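# Weigh three deep-well blocks and sort them into nests

## Task

Take each of the three deep-well blocks from the infeed nest IN and place it by its weight compared with the batch limits: a block lighter than the limits goes to reject nest RU, a heavier one to reject nest RO, and one inside the limits to pass nest P1 or P2. No nest may hold more than one block at the end. Every block must rest flat within its nest's locators, with its well A1 (the block's cut-off corner) at the nest corner labelled A1. A block counts only if it stays put without the robot holding it. Finish by opening the gripper and moving the arms away.

## Robot and tools

Robot and frame. Two FANUC CRX-5iA arms, left_arm and right_arm, each with a Robotiq 2F-140 gripper. Everything uses one scene frame: origin on the table top midway between the arms, +x pointing out over the table, +z up, left_arm on the +y side. The names left and right are arm names, not sides of an image. Base of left_arm: (+0.037, +0.387, 0) m, quat_wxyz (+0.997, 0, 0, +0.075); right_arm: (+0.010, -0.369, 0) m, quat_wxyz (+0.997, 0, 0, +0.072). The idle arm may be parked out of the way.

Scene aids. CW is a check-weigher set to the batch limits. Release a block on its platform and a lamp on its front soon shows amber UNDER, green ACCEPT or red OVER. Well A1 sits at each block's cut-off corner. Occasionally something tugs a held part or shoves a loose one.

Joint order. In every row and every per-joint list, each arm's six joints appear as: wrist roll (J6), wrist pitch (J5), forearm roll (J4), shoulder (J2), waist (J1), elbow (J3). Stated ranges in rad: waist -3.491..3.491, shoulder -3.140..3.140, elbow -1.187..4.328, forearm roll -3.316..3.316, wrist pitch -3.140..3.140, wrist roll -3.927..3.927; the real stops may differ by 0.010 rad.

The row. Both motion tools use an 18-number row, all values in [-1, 1], always covering both arms: left_arm's 6 joint numbers, then its gripper position, force_limit, speed; then the same 9 for right_arm. Joint numbers are scaled offsets, not poses: 1.0 equals 1.983 rad for waist and shoulder, 2.38 rad for elbow, 2.975 rad for forearm roll, wrist pitch and wrist roll. The three gripper numbers are absolute settings. position: +1 fully open (140 mm), about -0.8 pads touch, -1 squeeze until blocked. force_limit: about 14 N at -1, 60 N at 0, 107 N at +1. speed: pad gap changes at about 30 mm/s at -1, 140 at 0, 250 at +1. A 0 is a real command; to keep a gripper as is, repeat its last three values.

execute_actions(actions): a list of actions; each action is a table of 0 to 15 rows, each row one control step of 1/30 s, with the last row repeated to fill 15 steps. Joint offsets in every row of an action are measured from that arm's angles when the action began (for the first action, the last reported angles), never from the previous row. An action that pushes a joint more than 0.010 rad outward beyond its range is refused for both arms; if the first action fails this or any action is malformed, nothing in the call runs. An empty list just returns state and images.

move(target, speed, blocking): target is one row; its offsets count from the Joint positions of the latest result that printed them. All joints travel so they finish together, so the hand follows a curve and ignores obstacles and the other arm. speed is in rad/s (0.01 to 2, default 0.5) for the joint with farthest to go; paths last 0.5 to 10 s. blocking=false returns after 0.5 s while motion continues; then use wait or stop before sending more motion. The result adds a move: line with the ending (done, off_target, moving, held, fault), limits=held or limits=none, and each arm's joint farthest from target.

wait(seconds): 0 to 10, arms hold their last command. stop(): brakes a running move; fingers keep going. zoom_image(camera, region): region [x0, y0, x1, y1] in pixels, top-left origin, at most 504 by 504. Cameras: cam_head_left, cam_head_right, cam_left_wrist, cam_right_wrist, each 672x504. read_manual(section): licence texts only. finished_scene(scene): ends the given scene number; irreversible.

Motion limits. Commanded joint speed is capped (2.62 rad/s waist and shoulder, 3.14 elbow, 3.93 wrist joints), ramping up over 0.5 s. Targets are kept within a lead of the measured angle (0.805, 0.966, 1.21 rad by joint group), and any step that would carry the hand more than 70 mm from where it is gets scaled back, so big moves need several actions.

Results. The state line gives each gripper's end_effector_position (m) and end_effector_quat_wxyz in the scene frame; it can be off, more at long reach. Joint positions, Joint velocities and Joint targets are per arm in the joint order above (rad, rad/s). object_status: 0 moving, 1 blocked while opening, 2 blocked while closing (a grip), 3 reached the setpoint or pads met. position_measured is in counts, 3 open to 230 closed. Flange force is the estimated outside force on the gripper, including held weight. HELD, joint command not followed and joint sent to its limit flag clipped commands. To grip harder while status is 2, raise force_limit and nudge position (-1 to -0.98).

Gripper geometry. Fingers point along the gripper's +z and open along its y. end_effector_position is the closed pad midpoint; fingertips extend about 33 mm past it closed, 9 mm open, and advance about 24 mm while closing, so leave clearance above surfaces.

Avoid. Torque fault at load limits (142 N m for waist, shoulder, elbow; 35.6 N m for wrist joints, held weight included) or 150 N outside force stops the arm for 10 s. The arms are stiff: aiming even slightly past a contact can fault, and faster moves hit harder. Do not let the arms hit each other, knock or drop anything off the table, slam or drop blocks. Watch for MOTOR HOT and OVER-TEMPERATURE FAULT lines from holding loads.

Each tool is called after "Emit:" as name([rows], argument=value, ...), one row to a line, values as JSON.

## Session

Emit:
execute_actions(actions=[])

Scene clock: 0.00 s.
left_arm: end_effector_position=(+0.2660, +0.6286, +0.3390) position_measured=3 object_status=3 end_effector_quat_wxyz=(+0.034, -0.310, +0.694, +0.649) | right_arm: end_effector_position=(+0.5249, -0.6599, +0.2006) position_measured=3 object_status=3 end_effector_quat_wxyz=(+0.216, -0.705, +0.670, -0.089)
Joint names: [wrist roll, wrist pitch, forearm roll, shoulder, waist, elbow]
Joint positions: left_arm=[-0.816 -2.038 -1.3   -0.091 -0.295 -0.267] | right_arm=[ 0.659 -1.262 -0.399  0.172 -0.68   0.125]
Joint velocities: left_arm=[ 0.    -0.    -0.001 -0.001 -0.     0.   ] | right_arm=[-0.     0.001 -0.    -0.    -0.     0.002]
Flange force (N, the push that the arm receives, along the gripper's own x y z axes): no reading
Joint targets: left_arm=[-0.816 -2.038 -1.300 -0.091 -0.295 -0.267] | right_arm=[0.659 -1.262 -0.399 0.172 -0.680 0.125]

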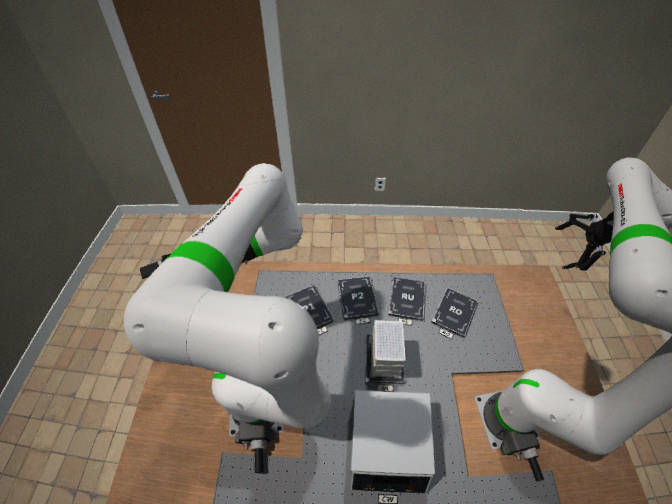

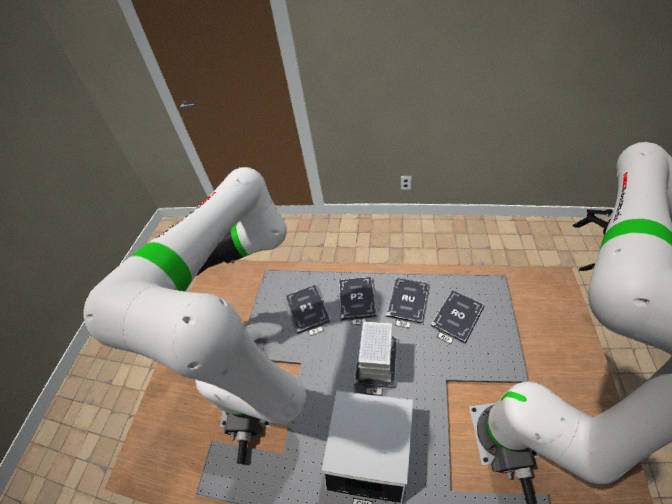

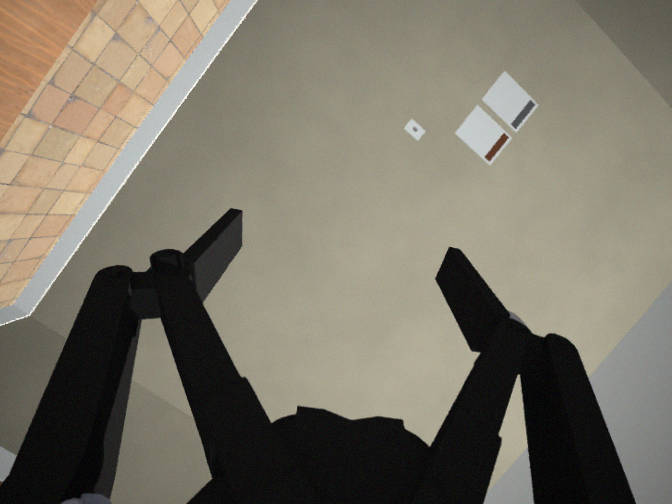

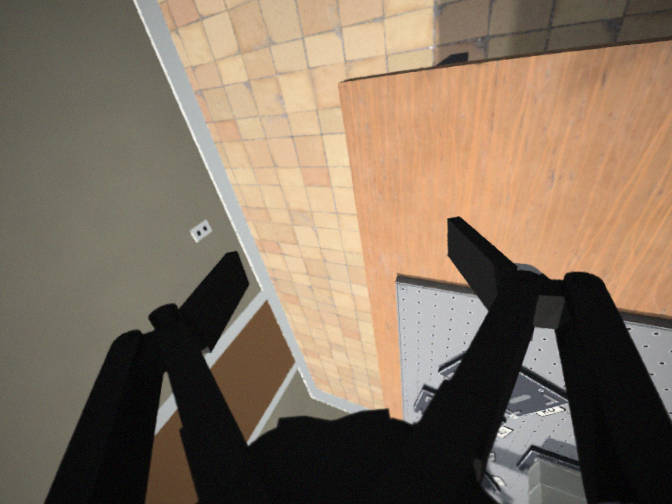

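Emit:
move(target=[0.033,0.171,0.437,0.0146,-0.357,0.069,1,0.3,0,0,0,0,0,-0.2,0,1,0,0], speed=0.8)

Scene clock: 2.73 s.
left_arm: end_effector_position=(+0.2058, -0.0030, +0.2199) position_measured=3 object_status=3 end_effector_quat_wxyz=(+0.000, +0.000, +1.000, +0.000) | right_arm: end_effector_position=(+0.3725, -0.8361, +0.2006) position_measured=3 object_status=3 end_effector_quat_wxyz=(+0.194, -0.559, +0.796, -0.130)
Joint names: [wrist roll, wrist pitch, forearm roll, shoulder, waist, elbow]
Joint positions: left_arm=[-0.718 -1.529 -0.001 -0.062 -1.003 -0.103] | right_arm=[ 0.659 -1.262 -0.399  0.172 -1.077  0.125]
Joint velocities: left_arm=[ 0.     0.001  0.001  0.001 -0.001 -0.   ] | right_arm=[0.    0.    0.001 0.    0.    0.001]
Flange force (N, the push that the arm receives, along the gripper's own x y z axes): left_arm=[2.3 1.1 -2.1] | right_arm=[-0.3 -1.0 -1.7]
Joint targets: left_arm=[-0.718 -1.529 -0.000 -0.062 -1.003 -0.103] | right_arm=[0.659 -1.262 -0.399 0.172 -1.077 0.125]
move: done; limits=none; left_arm: farthest joint: the forearm roll, 0.001 radians from its target (1.300 radians at the start); right_arm: farthest joint: the waist, 0.000 radians from its target (0.396 radians at the start)

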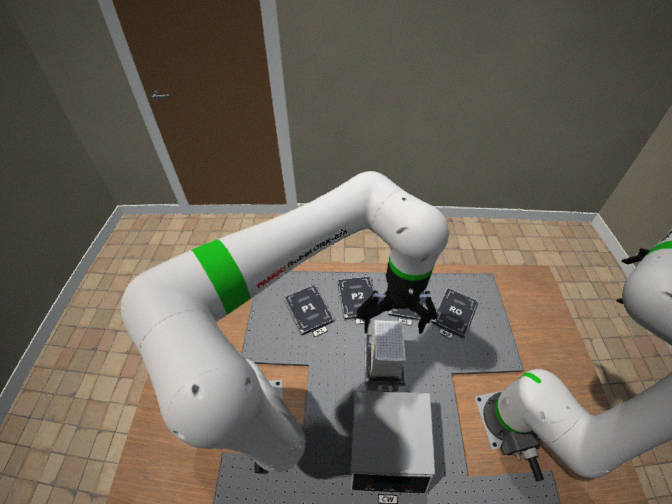

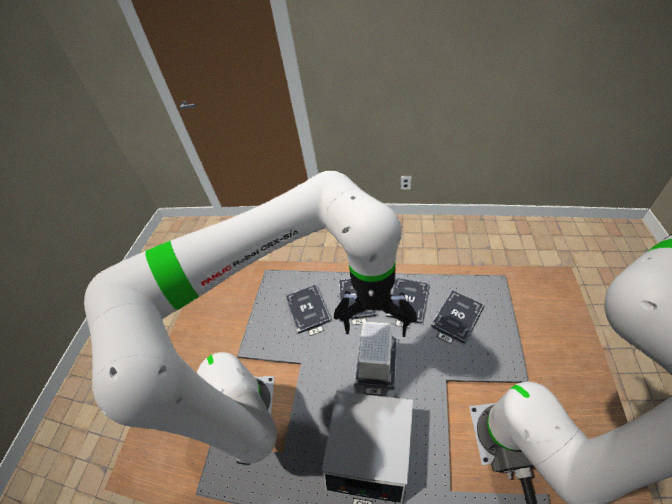

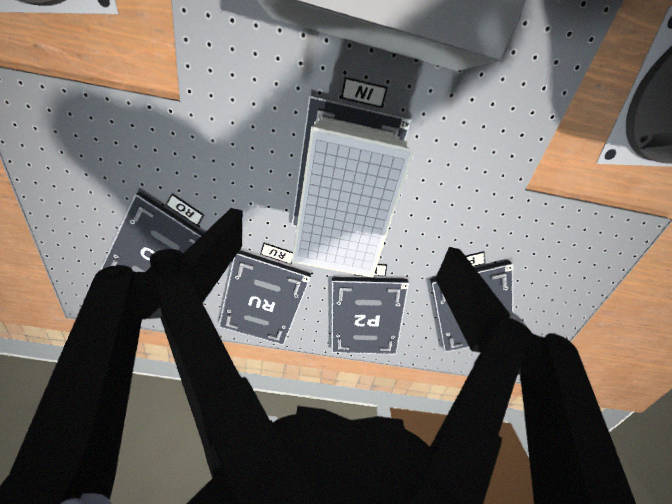

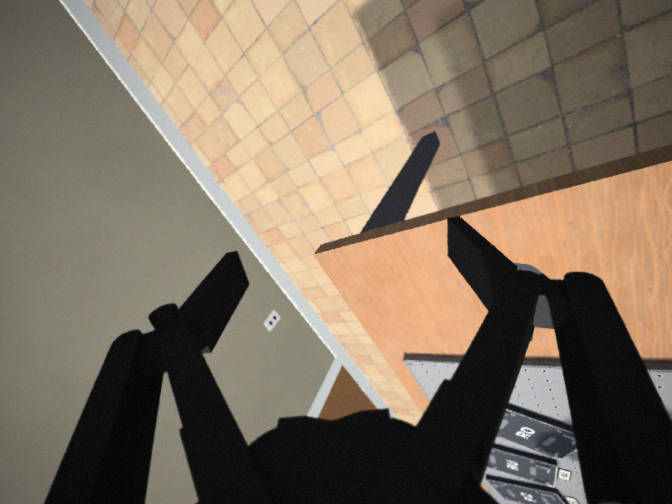

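Emit:
move(target=[-0.013,0.065,0,0.014,0,-0.0698,1,0.3,0,0,0,0,0,0,0,1,0,0], speed=0.25)

Scene clock: 4.13 s.
left_arm: end_effector_position=(+0.2056, -0.0028, +0.1381) position_measured=3 object_status=3 end_effector_quat_wxyz=(+0.000, +0.019, +1.000, +0.000) | right_arm: end_effector_position=(+0.3725, -0.8361, +0.2006) position_measured=3 object_status=3 end_effector_quat_wxyz=(+0.194, -0.559, +0.796, -0.130)
Joint names: [wrist roll, wrist pitch, forearm roll, shoulder, waist, elbow]
Joint positions: left_arm=[-0.757 -1.336 -0.001 -0.034 -1.003 -0.269] | right_arm=[ 0.659 -1.262 -0.399  0.172 -1.077  0.125]
Joint velocities: left_arm=[-0.001  0.002 -0.001 -0.001 -0.    -0.002] | right_arm=[ 0.    -0.001  0.     0.     0.    -0.   ]
Flange force (N, the push that the arm receives, along the gripper's own x y z axes): left_arm=[0.6 1.0 -1.8] | right_arm=[-2.5 1.4 -2.8]
Joint targets: left_arm=[-0.757 -1.336 -0.001 -0.034 -1.003 -0.269] | right_arm=[0.659 -1.262 -0.399 0.172 -1.077 0.125]
move: done; limits=none; left_arm: farthest joint: the waist, 0.000 radians from its target (0.000 radians at the start); right_arm: farthest joint: the waist, 0.000 radians from its target (0.000 radians at the start)

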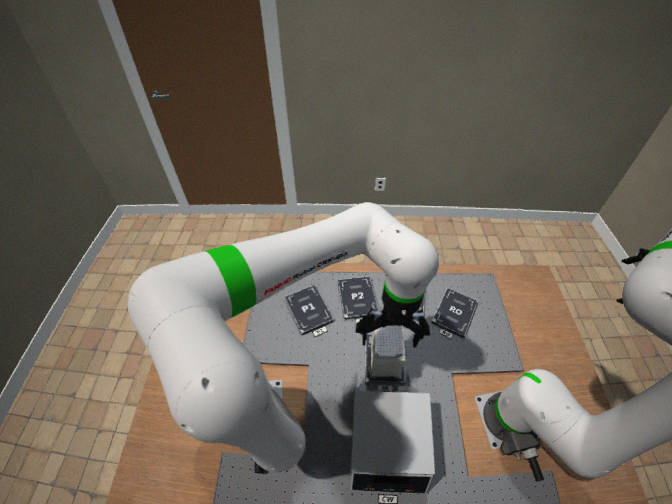

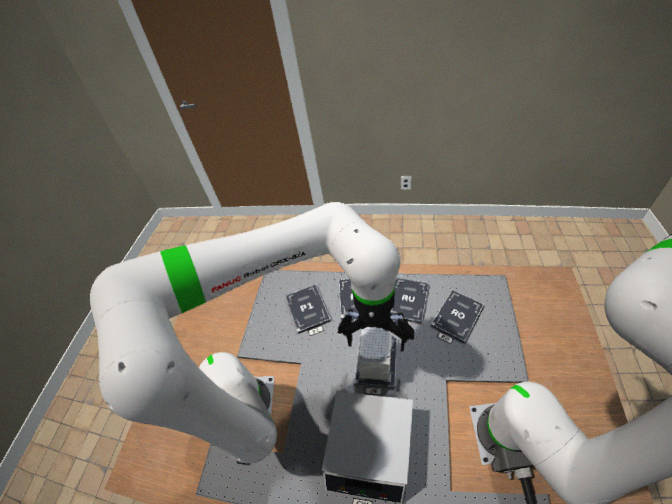

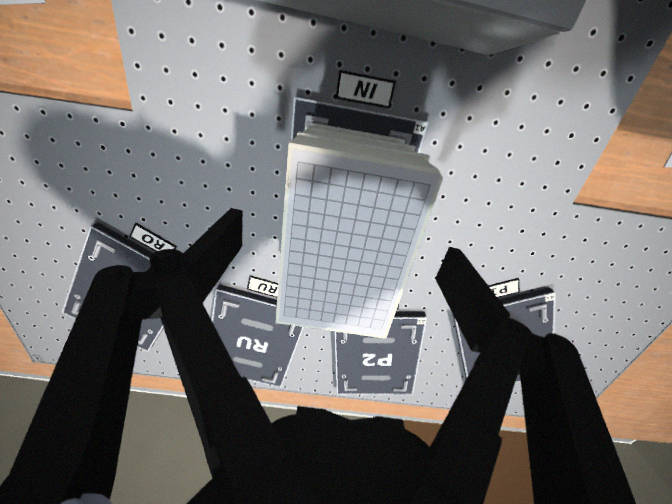

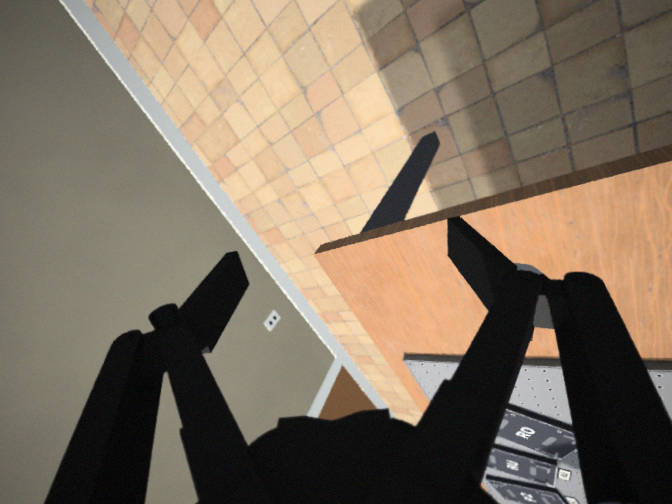

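Emit:
move(target=[0,0.0016,0,0,0,-0.002,-1,0.3,-0.5,0,0,0,0,0,0,1,0,0])

Emit:
move(target=[0,-0.0277,0,-0.009,0,0.027,-1,0.3,-0.5,0,0,0,0,0,0,1,0,0], speed=0.2)

Emit:
move(target=[0.185,0,0,-0.03,-0.277,-0.025,-1,0.3,-0.5,0,0,0,0,0,0,1,0,0], speed=0.6)

Scene clock: 5.40 s.
left_arm: end_effector_position=(+0.2052, -0.0024, +0.1361) position_measured=108 object_status=2 end_effector_quat_wxyz=(+0.000, +0.019, +1.000, +0.000) | right_arm: end_effector_position=(+0.3725, -0.8361, +0.2006) position_measured=3 object_status=3 end_effector_quat_wxyz=(+0.194, -0.559, +0.796, -0.130)
Joint names: [wrist roll, wrist pitch, forearm roll, shoulder, waist, elbow]
Joint positions: left_arm=[-0.757 -1.331 -0.001 -0.034 -1.003 -0.274] | right_arm=[ 0.659 -1.262 -0.399  0.172 -1.077  0.125]
Joint velocities: left_arm=[-0.     0.001 -0.001  0.001  0.     0.   ] | right_arm=[ 0.    -0.001 -0.001  0.    -0.     0.   ]
Flange force (N, the push that the arm receives, along the gripper's own x y z axes): left_arm=[1.3 6.5 -41.6] | right_arm=[-2.0 -0.9 -3.9]
Joint targets: left_arm=[-0.757 -1.331 -0.001 -0.034 -1.003 -0.274] | right_arm=[0.659 -1.262 -0.399 0.172 -1.077 0.125]
move: done; limits=none; left_arm: farthest joint: the waist, 0.000 radians from its target (0.000 radians at the start); right_arm: farthest joint: the waist, 0.000 radians from its target (0.000 radians at the start)

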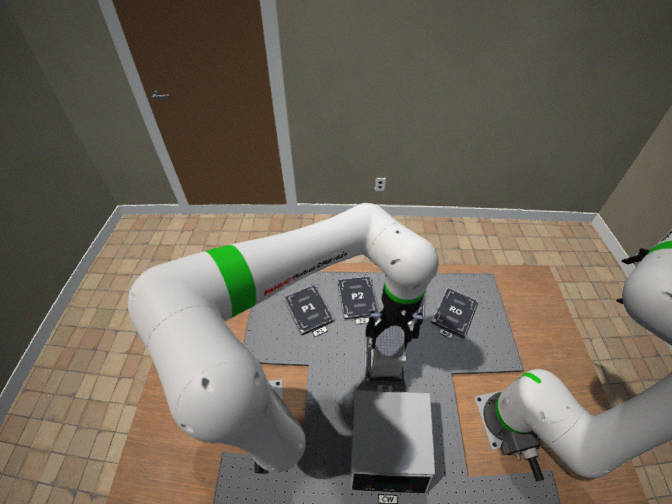

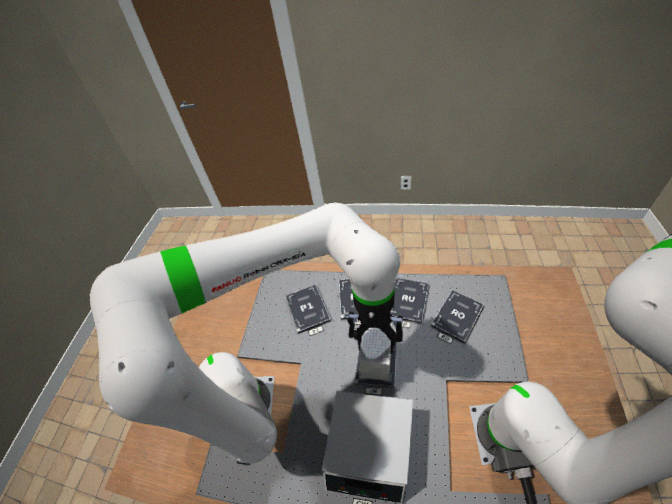

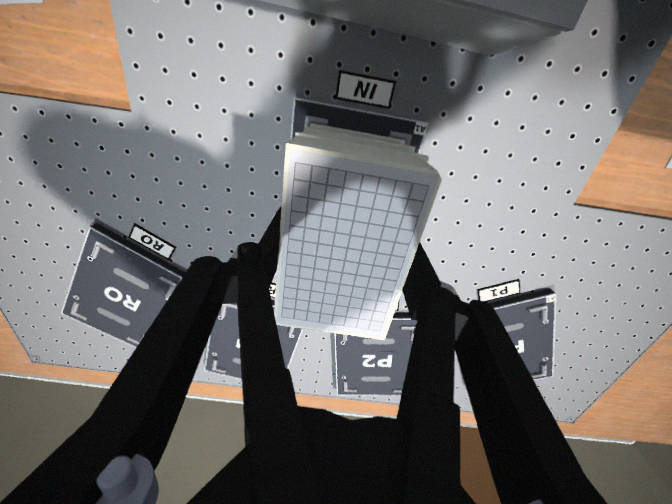

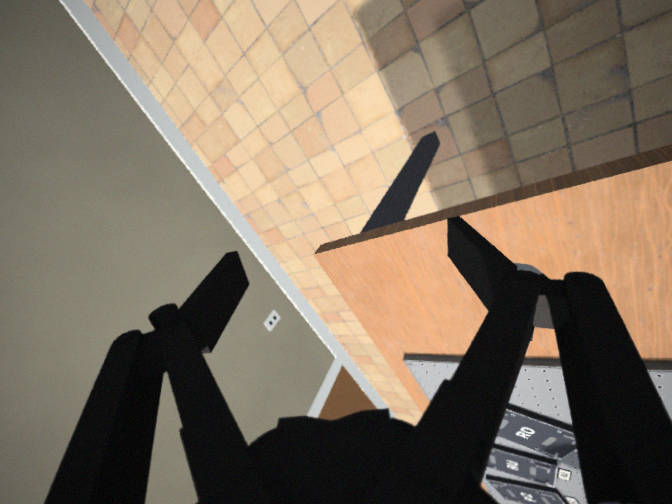

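Scene clock: 6.30 s.
left_arm: end_effector_position=(+0.2050, -0.0021, +0.1703) position_measured=108 object_status=2 end_effector_quat_wxyz=(+0.000, +0.019, +1.000, +0.000) | right_arm: end_effector_position=(+0.3725, -0.8361, +0.2006) position_measured=3 object_status=3 end_effector_quat_wxyz=(+0.194, -0.559, +0.796, -0.130)
Joint names: [wrist roll, wrist pitch, forearm roll, shoulder, waist, elbow]
Joint positions: left_arm=[-0.757 -1.414 -0.001 -0.052 -1.003 -0.209] | right_arm=[ 0.659 -1.262 -0.399  0.172 -1.077  0.125]
Joint velocities: left_arm=[ 0.    -0.001  0.001 -0.001  0.     0.001] | right_arm=[-0.     0.002 -0.     0.001  0.     0.   ]
Flange force (N, the push that the arm receives, along the gripper's own x y z axes): left_arm=[0.3 -0.6 -2.5] | right_arm=[-4.2 0.6 -2.3]
Joint targets: left_arm=[-0.757 -1.414 -0.001 -0.052 -1.003 -0.209] | right_arm=[0.659 -1.262 -0.399 0.172 -1.077 0.125]
move: done; limits=none; left_arm: farthest joint: the waist, 0.000 radians from its target (0.000 radians at the start); right_arm: farthest joint: the waist, 0.000 radians from its target (0.000 radians at the start)

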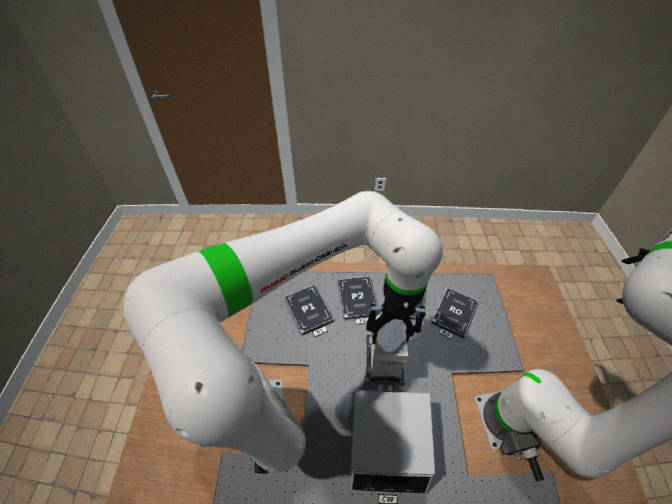

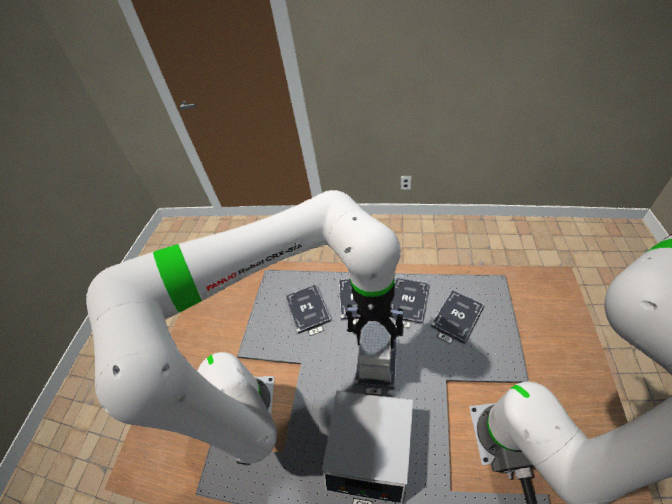

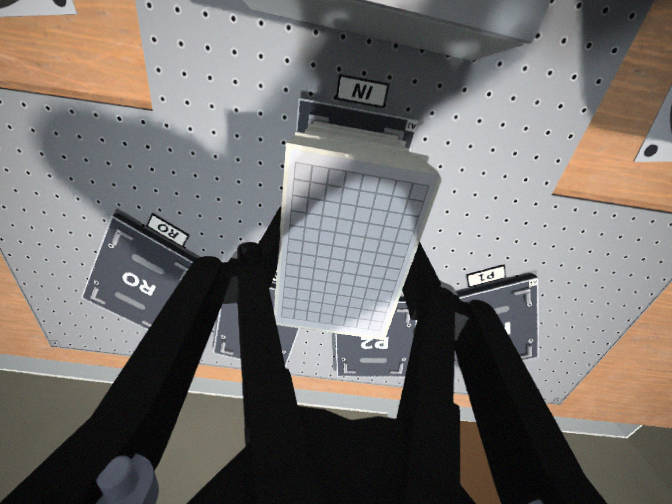

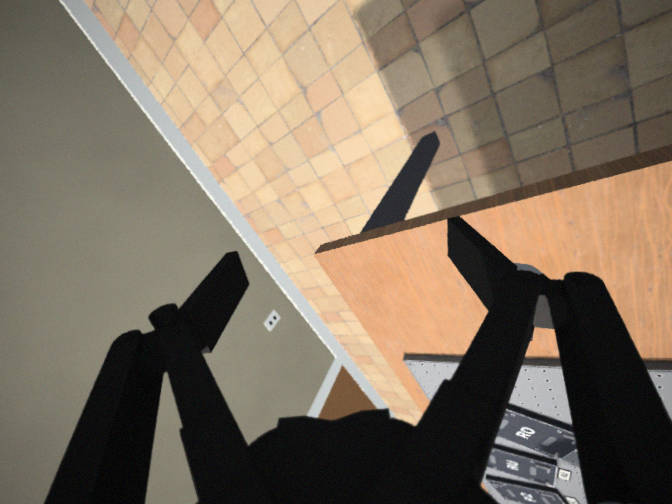

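Scene clock: 7.83 s.
left_arm: end_effector_position=(-0.0269, -0.0083, +0.1683) position_measured=108 object_status=2 end_effector_quat_wxyz=(+0.000, +0.019, +1.000, +0.000) | right_arm: end_effector_position=(+0.3725, -0.8361, +0.2006) position_measured=3 object_status=3 end_effector_quat_wxyz=(+0.194, -0.559, +0.796, -0.130)
Joint names: [wrist roll, wrist pitch, forearm roll, shoulder, waist, elbow]
Joint positions: left_arm=[-0.206 -1.414 -0.001 -0.111 -1.552 -0.269] | right_arm=[ 0.659 -1.262 -0.399  0.172 -1.077  0.125]
Joint velocities: left_arm=[ 0.002  0.     0.001 -0.001 -0.002 -0.   ] | right_arm=[ 0.    -0.001  0.001  0.    -0.001  0.001]
Flange force (N, the push that the arm receives, along the gripper's own x y z axes): left_arm=[1.8 2.1 -0.4] | right_arm=[-1.5 -0.2 -2.0]
Joint targets: left_arm=[-0.206 -1.414 -0.001 -0.111 -1.553 -0.269] | right_arm=[0.659 -1.262 -0.399 0.172 -1.077 0.125]
move: done; limits=none; left_arm: farthest joint: the waist, 0.000 radians from its target (0.549 radians at the start); right_arm: farthest joint: the waist, 0.000 radians from its target (0.000 radians at the start)

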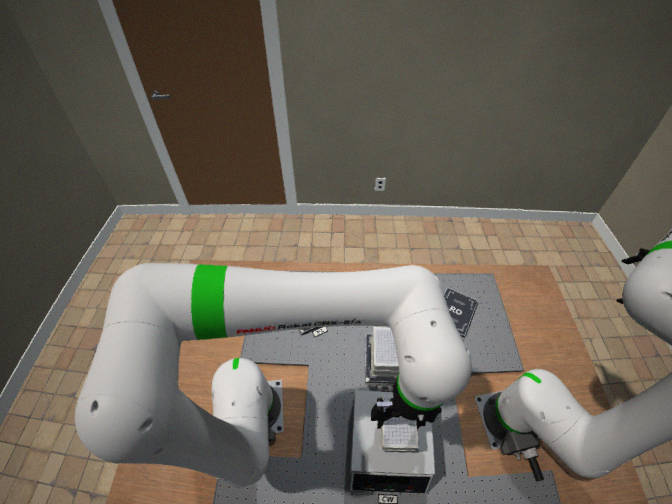

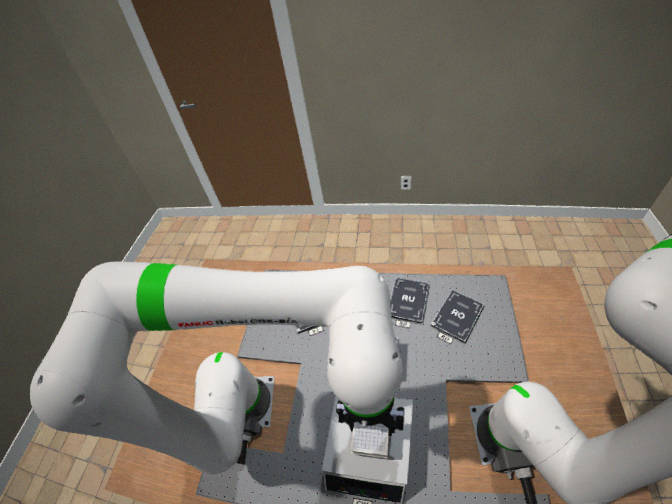

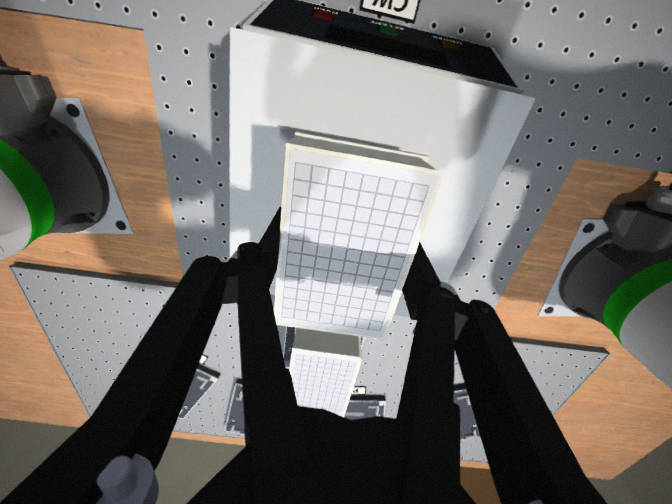

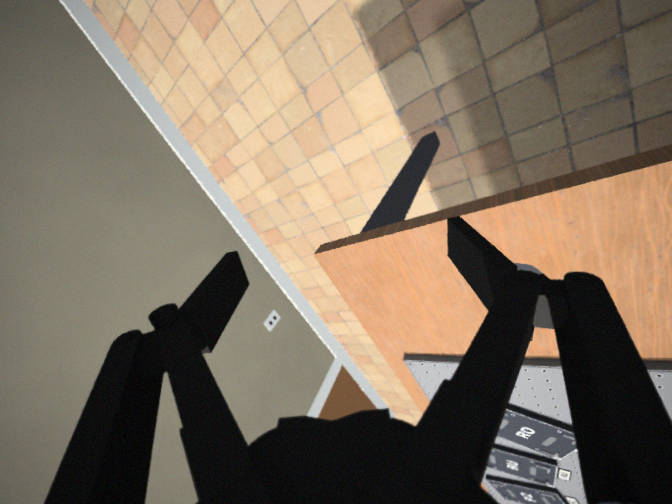

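Emit:
move(target=[0.0133,0.0178,0,0,-0.02,-0.0222,-1,0.3,-0.5,0,0,0,0,0,0,1,0,0], speed=0.07)

Emit:
move(target=[0,0,0,0,0,0,0.5,0.3,0,0,0,0,0,0,0,1,0,0])

Emit:
wait(seconds=2)

Scene clock: 9.13 s.
left_arm: end_effector_position=(-0.0430, -0.0014, +0.1461) position_measured=108 object_status=2 end_effector_quat_wxyz=(+0.000, +0.019, +1.000, +0.000) | right_arm: end_effector_position=(+0.3725, -0.8361, +0.2006) position_measured=3 object_status=3 end_effector_quat_wxyz=(+0.194, -0.559, +0.796, -0.130)
Joint names: [wrist roll, wrist pitch, forearm roll, shoulder, waist, elbow]
Joint positions: left_arm=[-0.167 -1.361 -0.001 -0.111 -1.592 -0.322] | right_arm=[ 0.659 -1.262 -0.399  0.172 -1.077  0.125]
Joint velocities: left_arm=[ 0.001  0.     0.001  0.    -0.001 -0.001] | right_arm=[ 0.     0.001 -0.001 -0.001  0.     0.   ]
Flange force (N, the push that the arm receives, along the gripper's own x y z axes): left_arm=[3.1 -1.3 -2.9] | right_arm=[-0.6 0.5 -2.1]
Joint targets: left_arm=[-0.167 -1.361 -0.001 -0.111 -1.592 -0.322] | right_arm=[0.659 -1.262 -0.399 0.172 -1.077 0.125]
move: done; limits=none; left_arm: farthest joint: the waist, 0.000 radians from its target (0.039 radians at the start); right_arm: farthest joint: the waist, 0.000 radians from its target (0.000 radians at the start)

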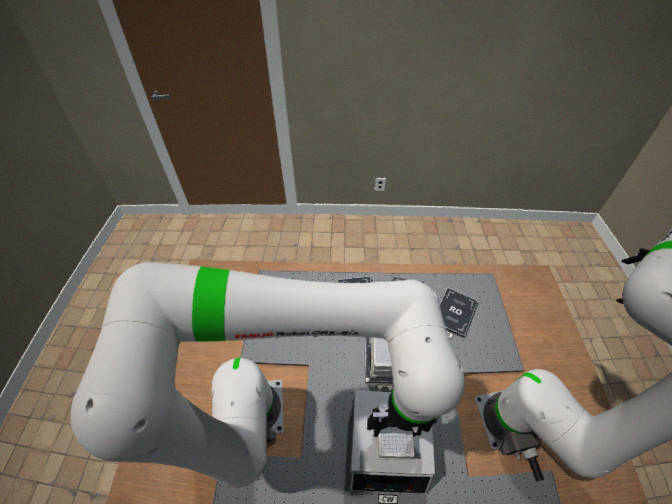

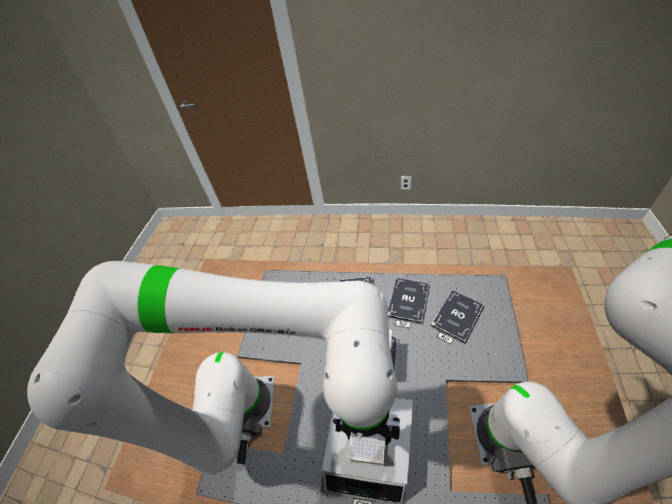

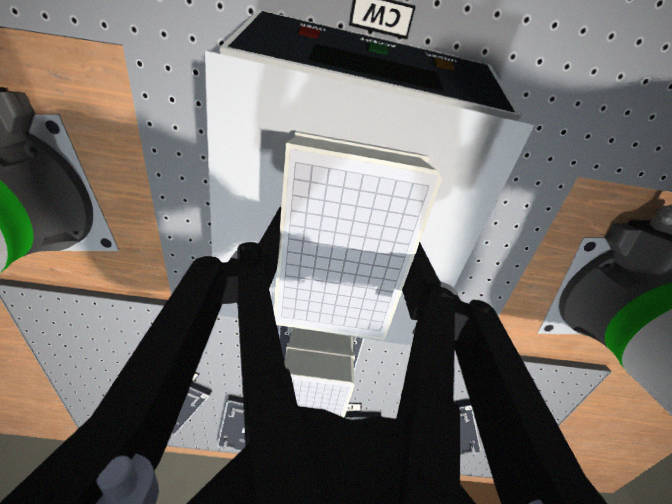

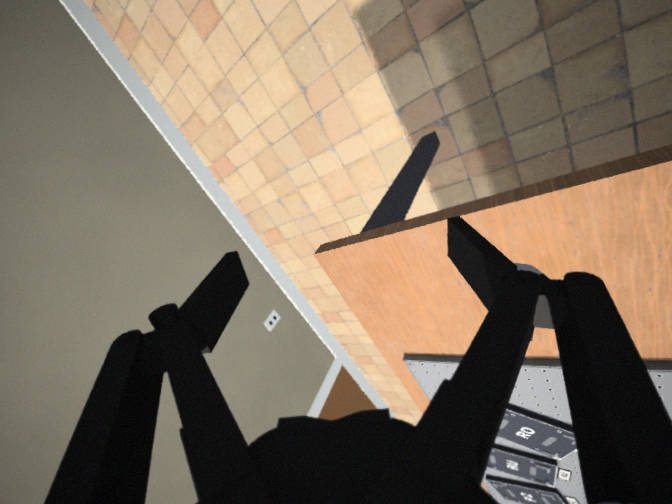

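Scene clock: 9.63 s.
left_arm: end_effector_position=(-0.0430, -0.0014, +0.1460) position_measured=66 object_status=3 end_effector_quat_wxyz=(+0.000, +0.019, +1.000, +0.000) | right_arm: end_effector_position=(+0.3725, -0.8361, +0.2006) position_measured=3 object_status=3 end_effector_quat_wxyz=(+0.194, -0.559, +0.796, -0.130)
Joint names: [wrist roll, wrist pitch, forearm roll, shoulder, waist, elbow]
Joint positions: left_arm=[-0.167 -1.361 -0.001 -0.111 -1.592 -0.322] | right_arm=[ 0.659 -1.262 -0.399  0.172 -1.077  0.125]
Joint velocities: left_arm=[ 0.     0.    -0.001 -0.    -0.     0.   ] | right_arm=[ 0.  0. -0.  0. -0.  0.]
Flange force (N, the push that the arm receives, along the gripper's own x y z axes): left_arm=[1.4 1.0 -3.8] | right_arm=[-1.9 2.6 -2.6]
Joint targets: left_arm=[-0.167 -1.361 -0.001 -0.111 -1.592 -0.322] | right_arm=[0.659 -1.262 -0.399 0.172 -1.077 0.125]
move: done; limits=none; left_arm: farthest joint: the waist, 0.000 radians from its target (0.000 radians at the start); right_arm: farthest joint: the waist, 0.000 radians from its target (0.000 radians at the start)

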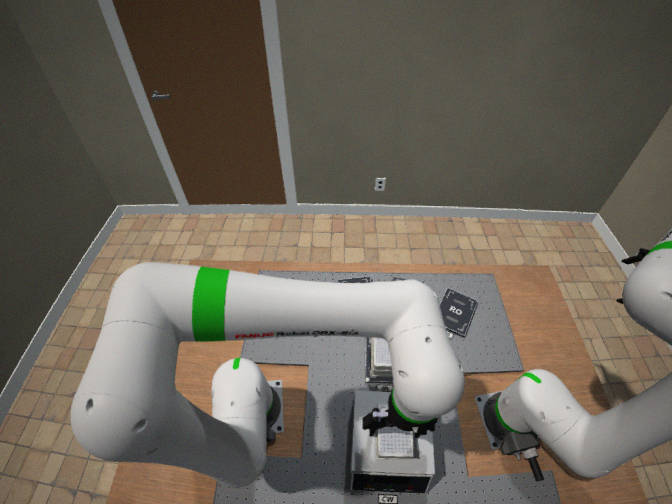

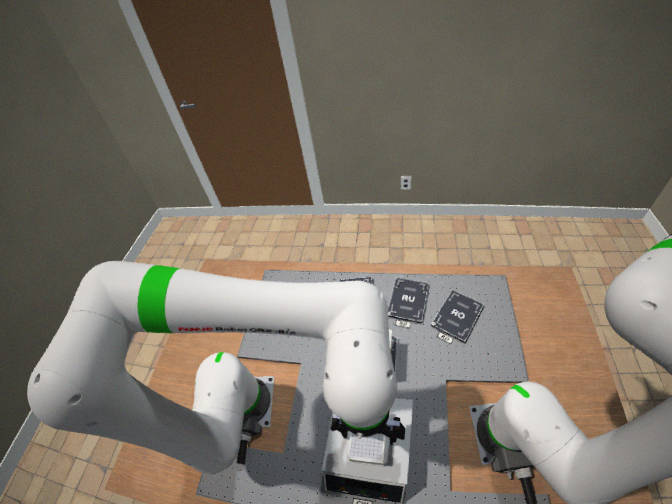

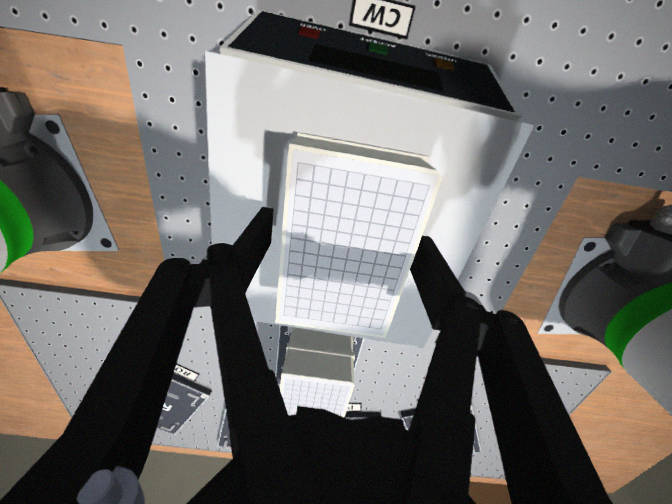

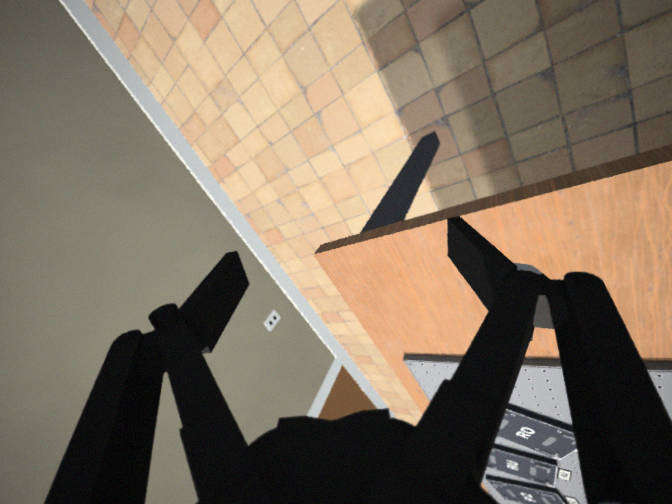

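Scene clock: 11.63 s.
left_arm: end_effector_position=(-0.0430, -0.0014, +0.1461) position_measured=66 object_status=3 end_effector_quat_wxyz=(+0.000, +0.019, +1.000, +0.000) | right_arm: end_effector_position=(+0.3725, -0.8361, +0.2006) position_measured=3 object_status=3 end_effector_quat_wxyz=(+0.194, -0.559, +0.796, -0.130)
Joint names: [wrist roll, wrist pitch, forearm roll, shoulder, waist, elbow]
Joint positions: left_arm=[-0.167 -1.361 -0.001 -0.111 -1.592 -0.322] | right_arm=[ 0.659 -1.262 -0.399  0.172 -1.077  0.125]
Joint velocities: left_arm=[-0.    -0.     0.001  0.001 -0.     0.   ] | right_arm=[-0.     0.     0.    -0.001 -0.     0.   ]
Flange force (N, the push that the arm receives, along the gripper's own x y z axes): left_arm=[0.8 1.7 -3.3] | right_arm=[-1.6 0.9 -3.0]
Joint targets: left_arm=[-0.167 -1.361 -0.001 -0.111 -1.592 -0.322] | right_arm=[0.659 -1.262 -0.399 0.172 -1.077 0.125]
wait: 2.00 s; at rest by 0.17 s

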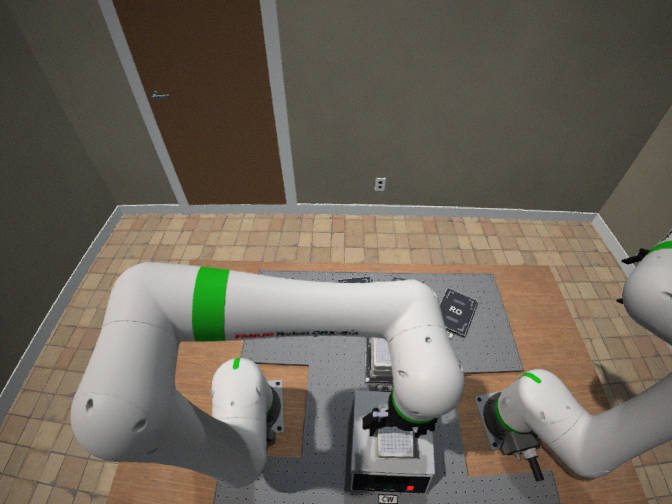

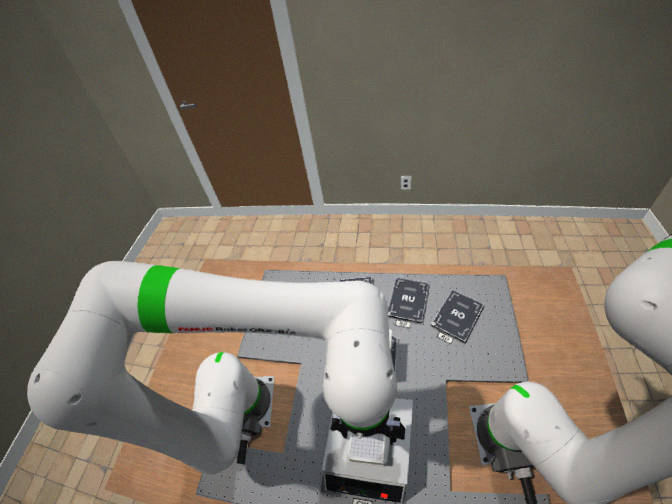

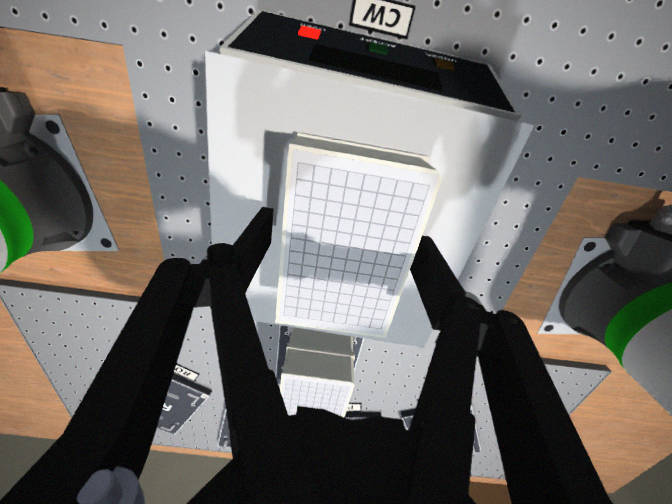

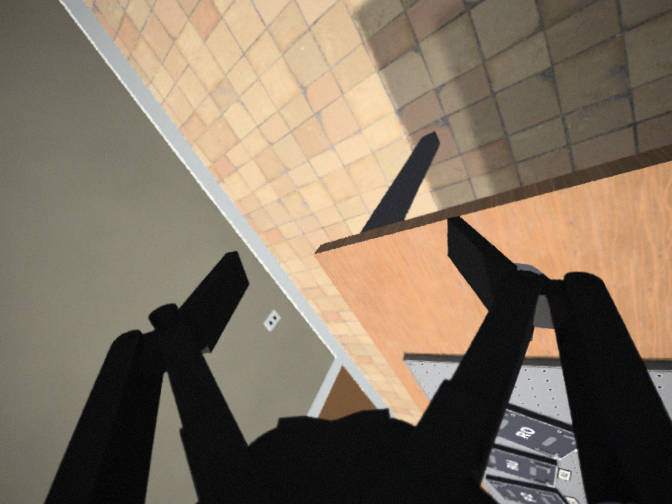

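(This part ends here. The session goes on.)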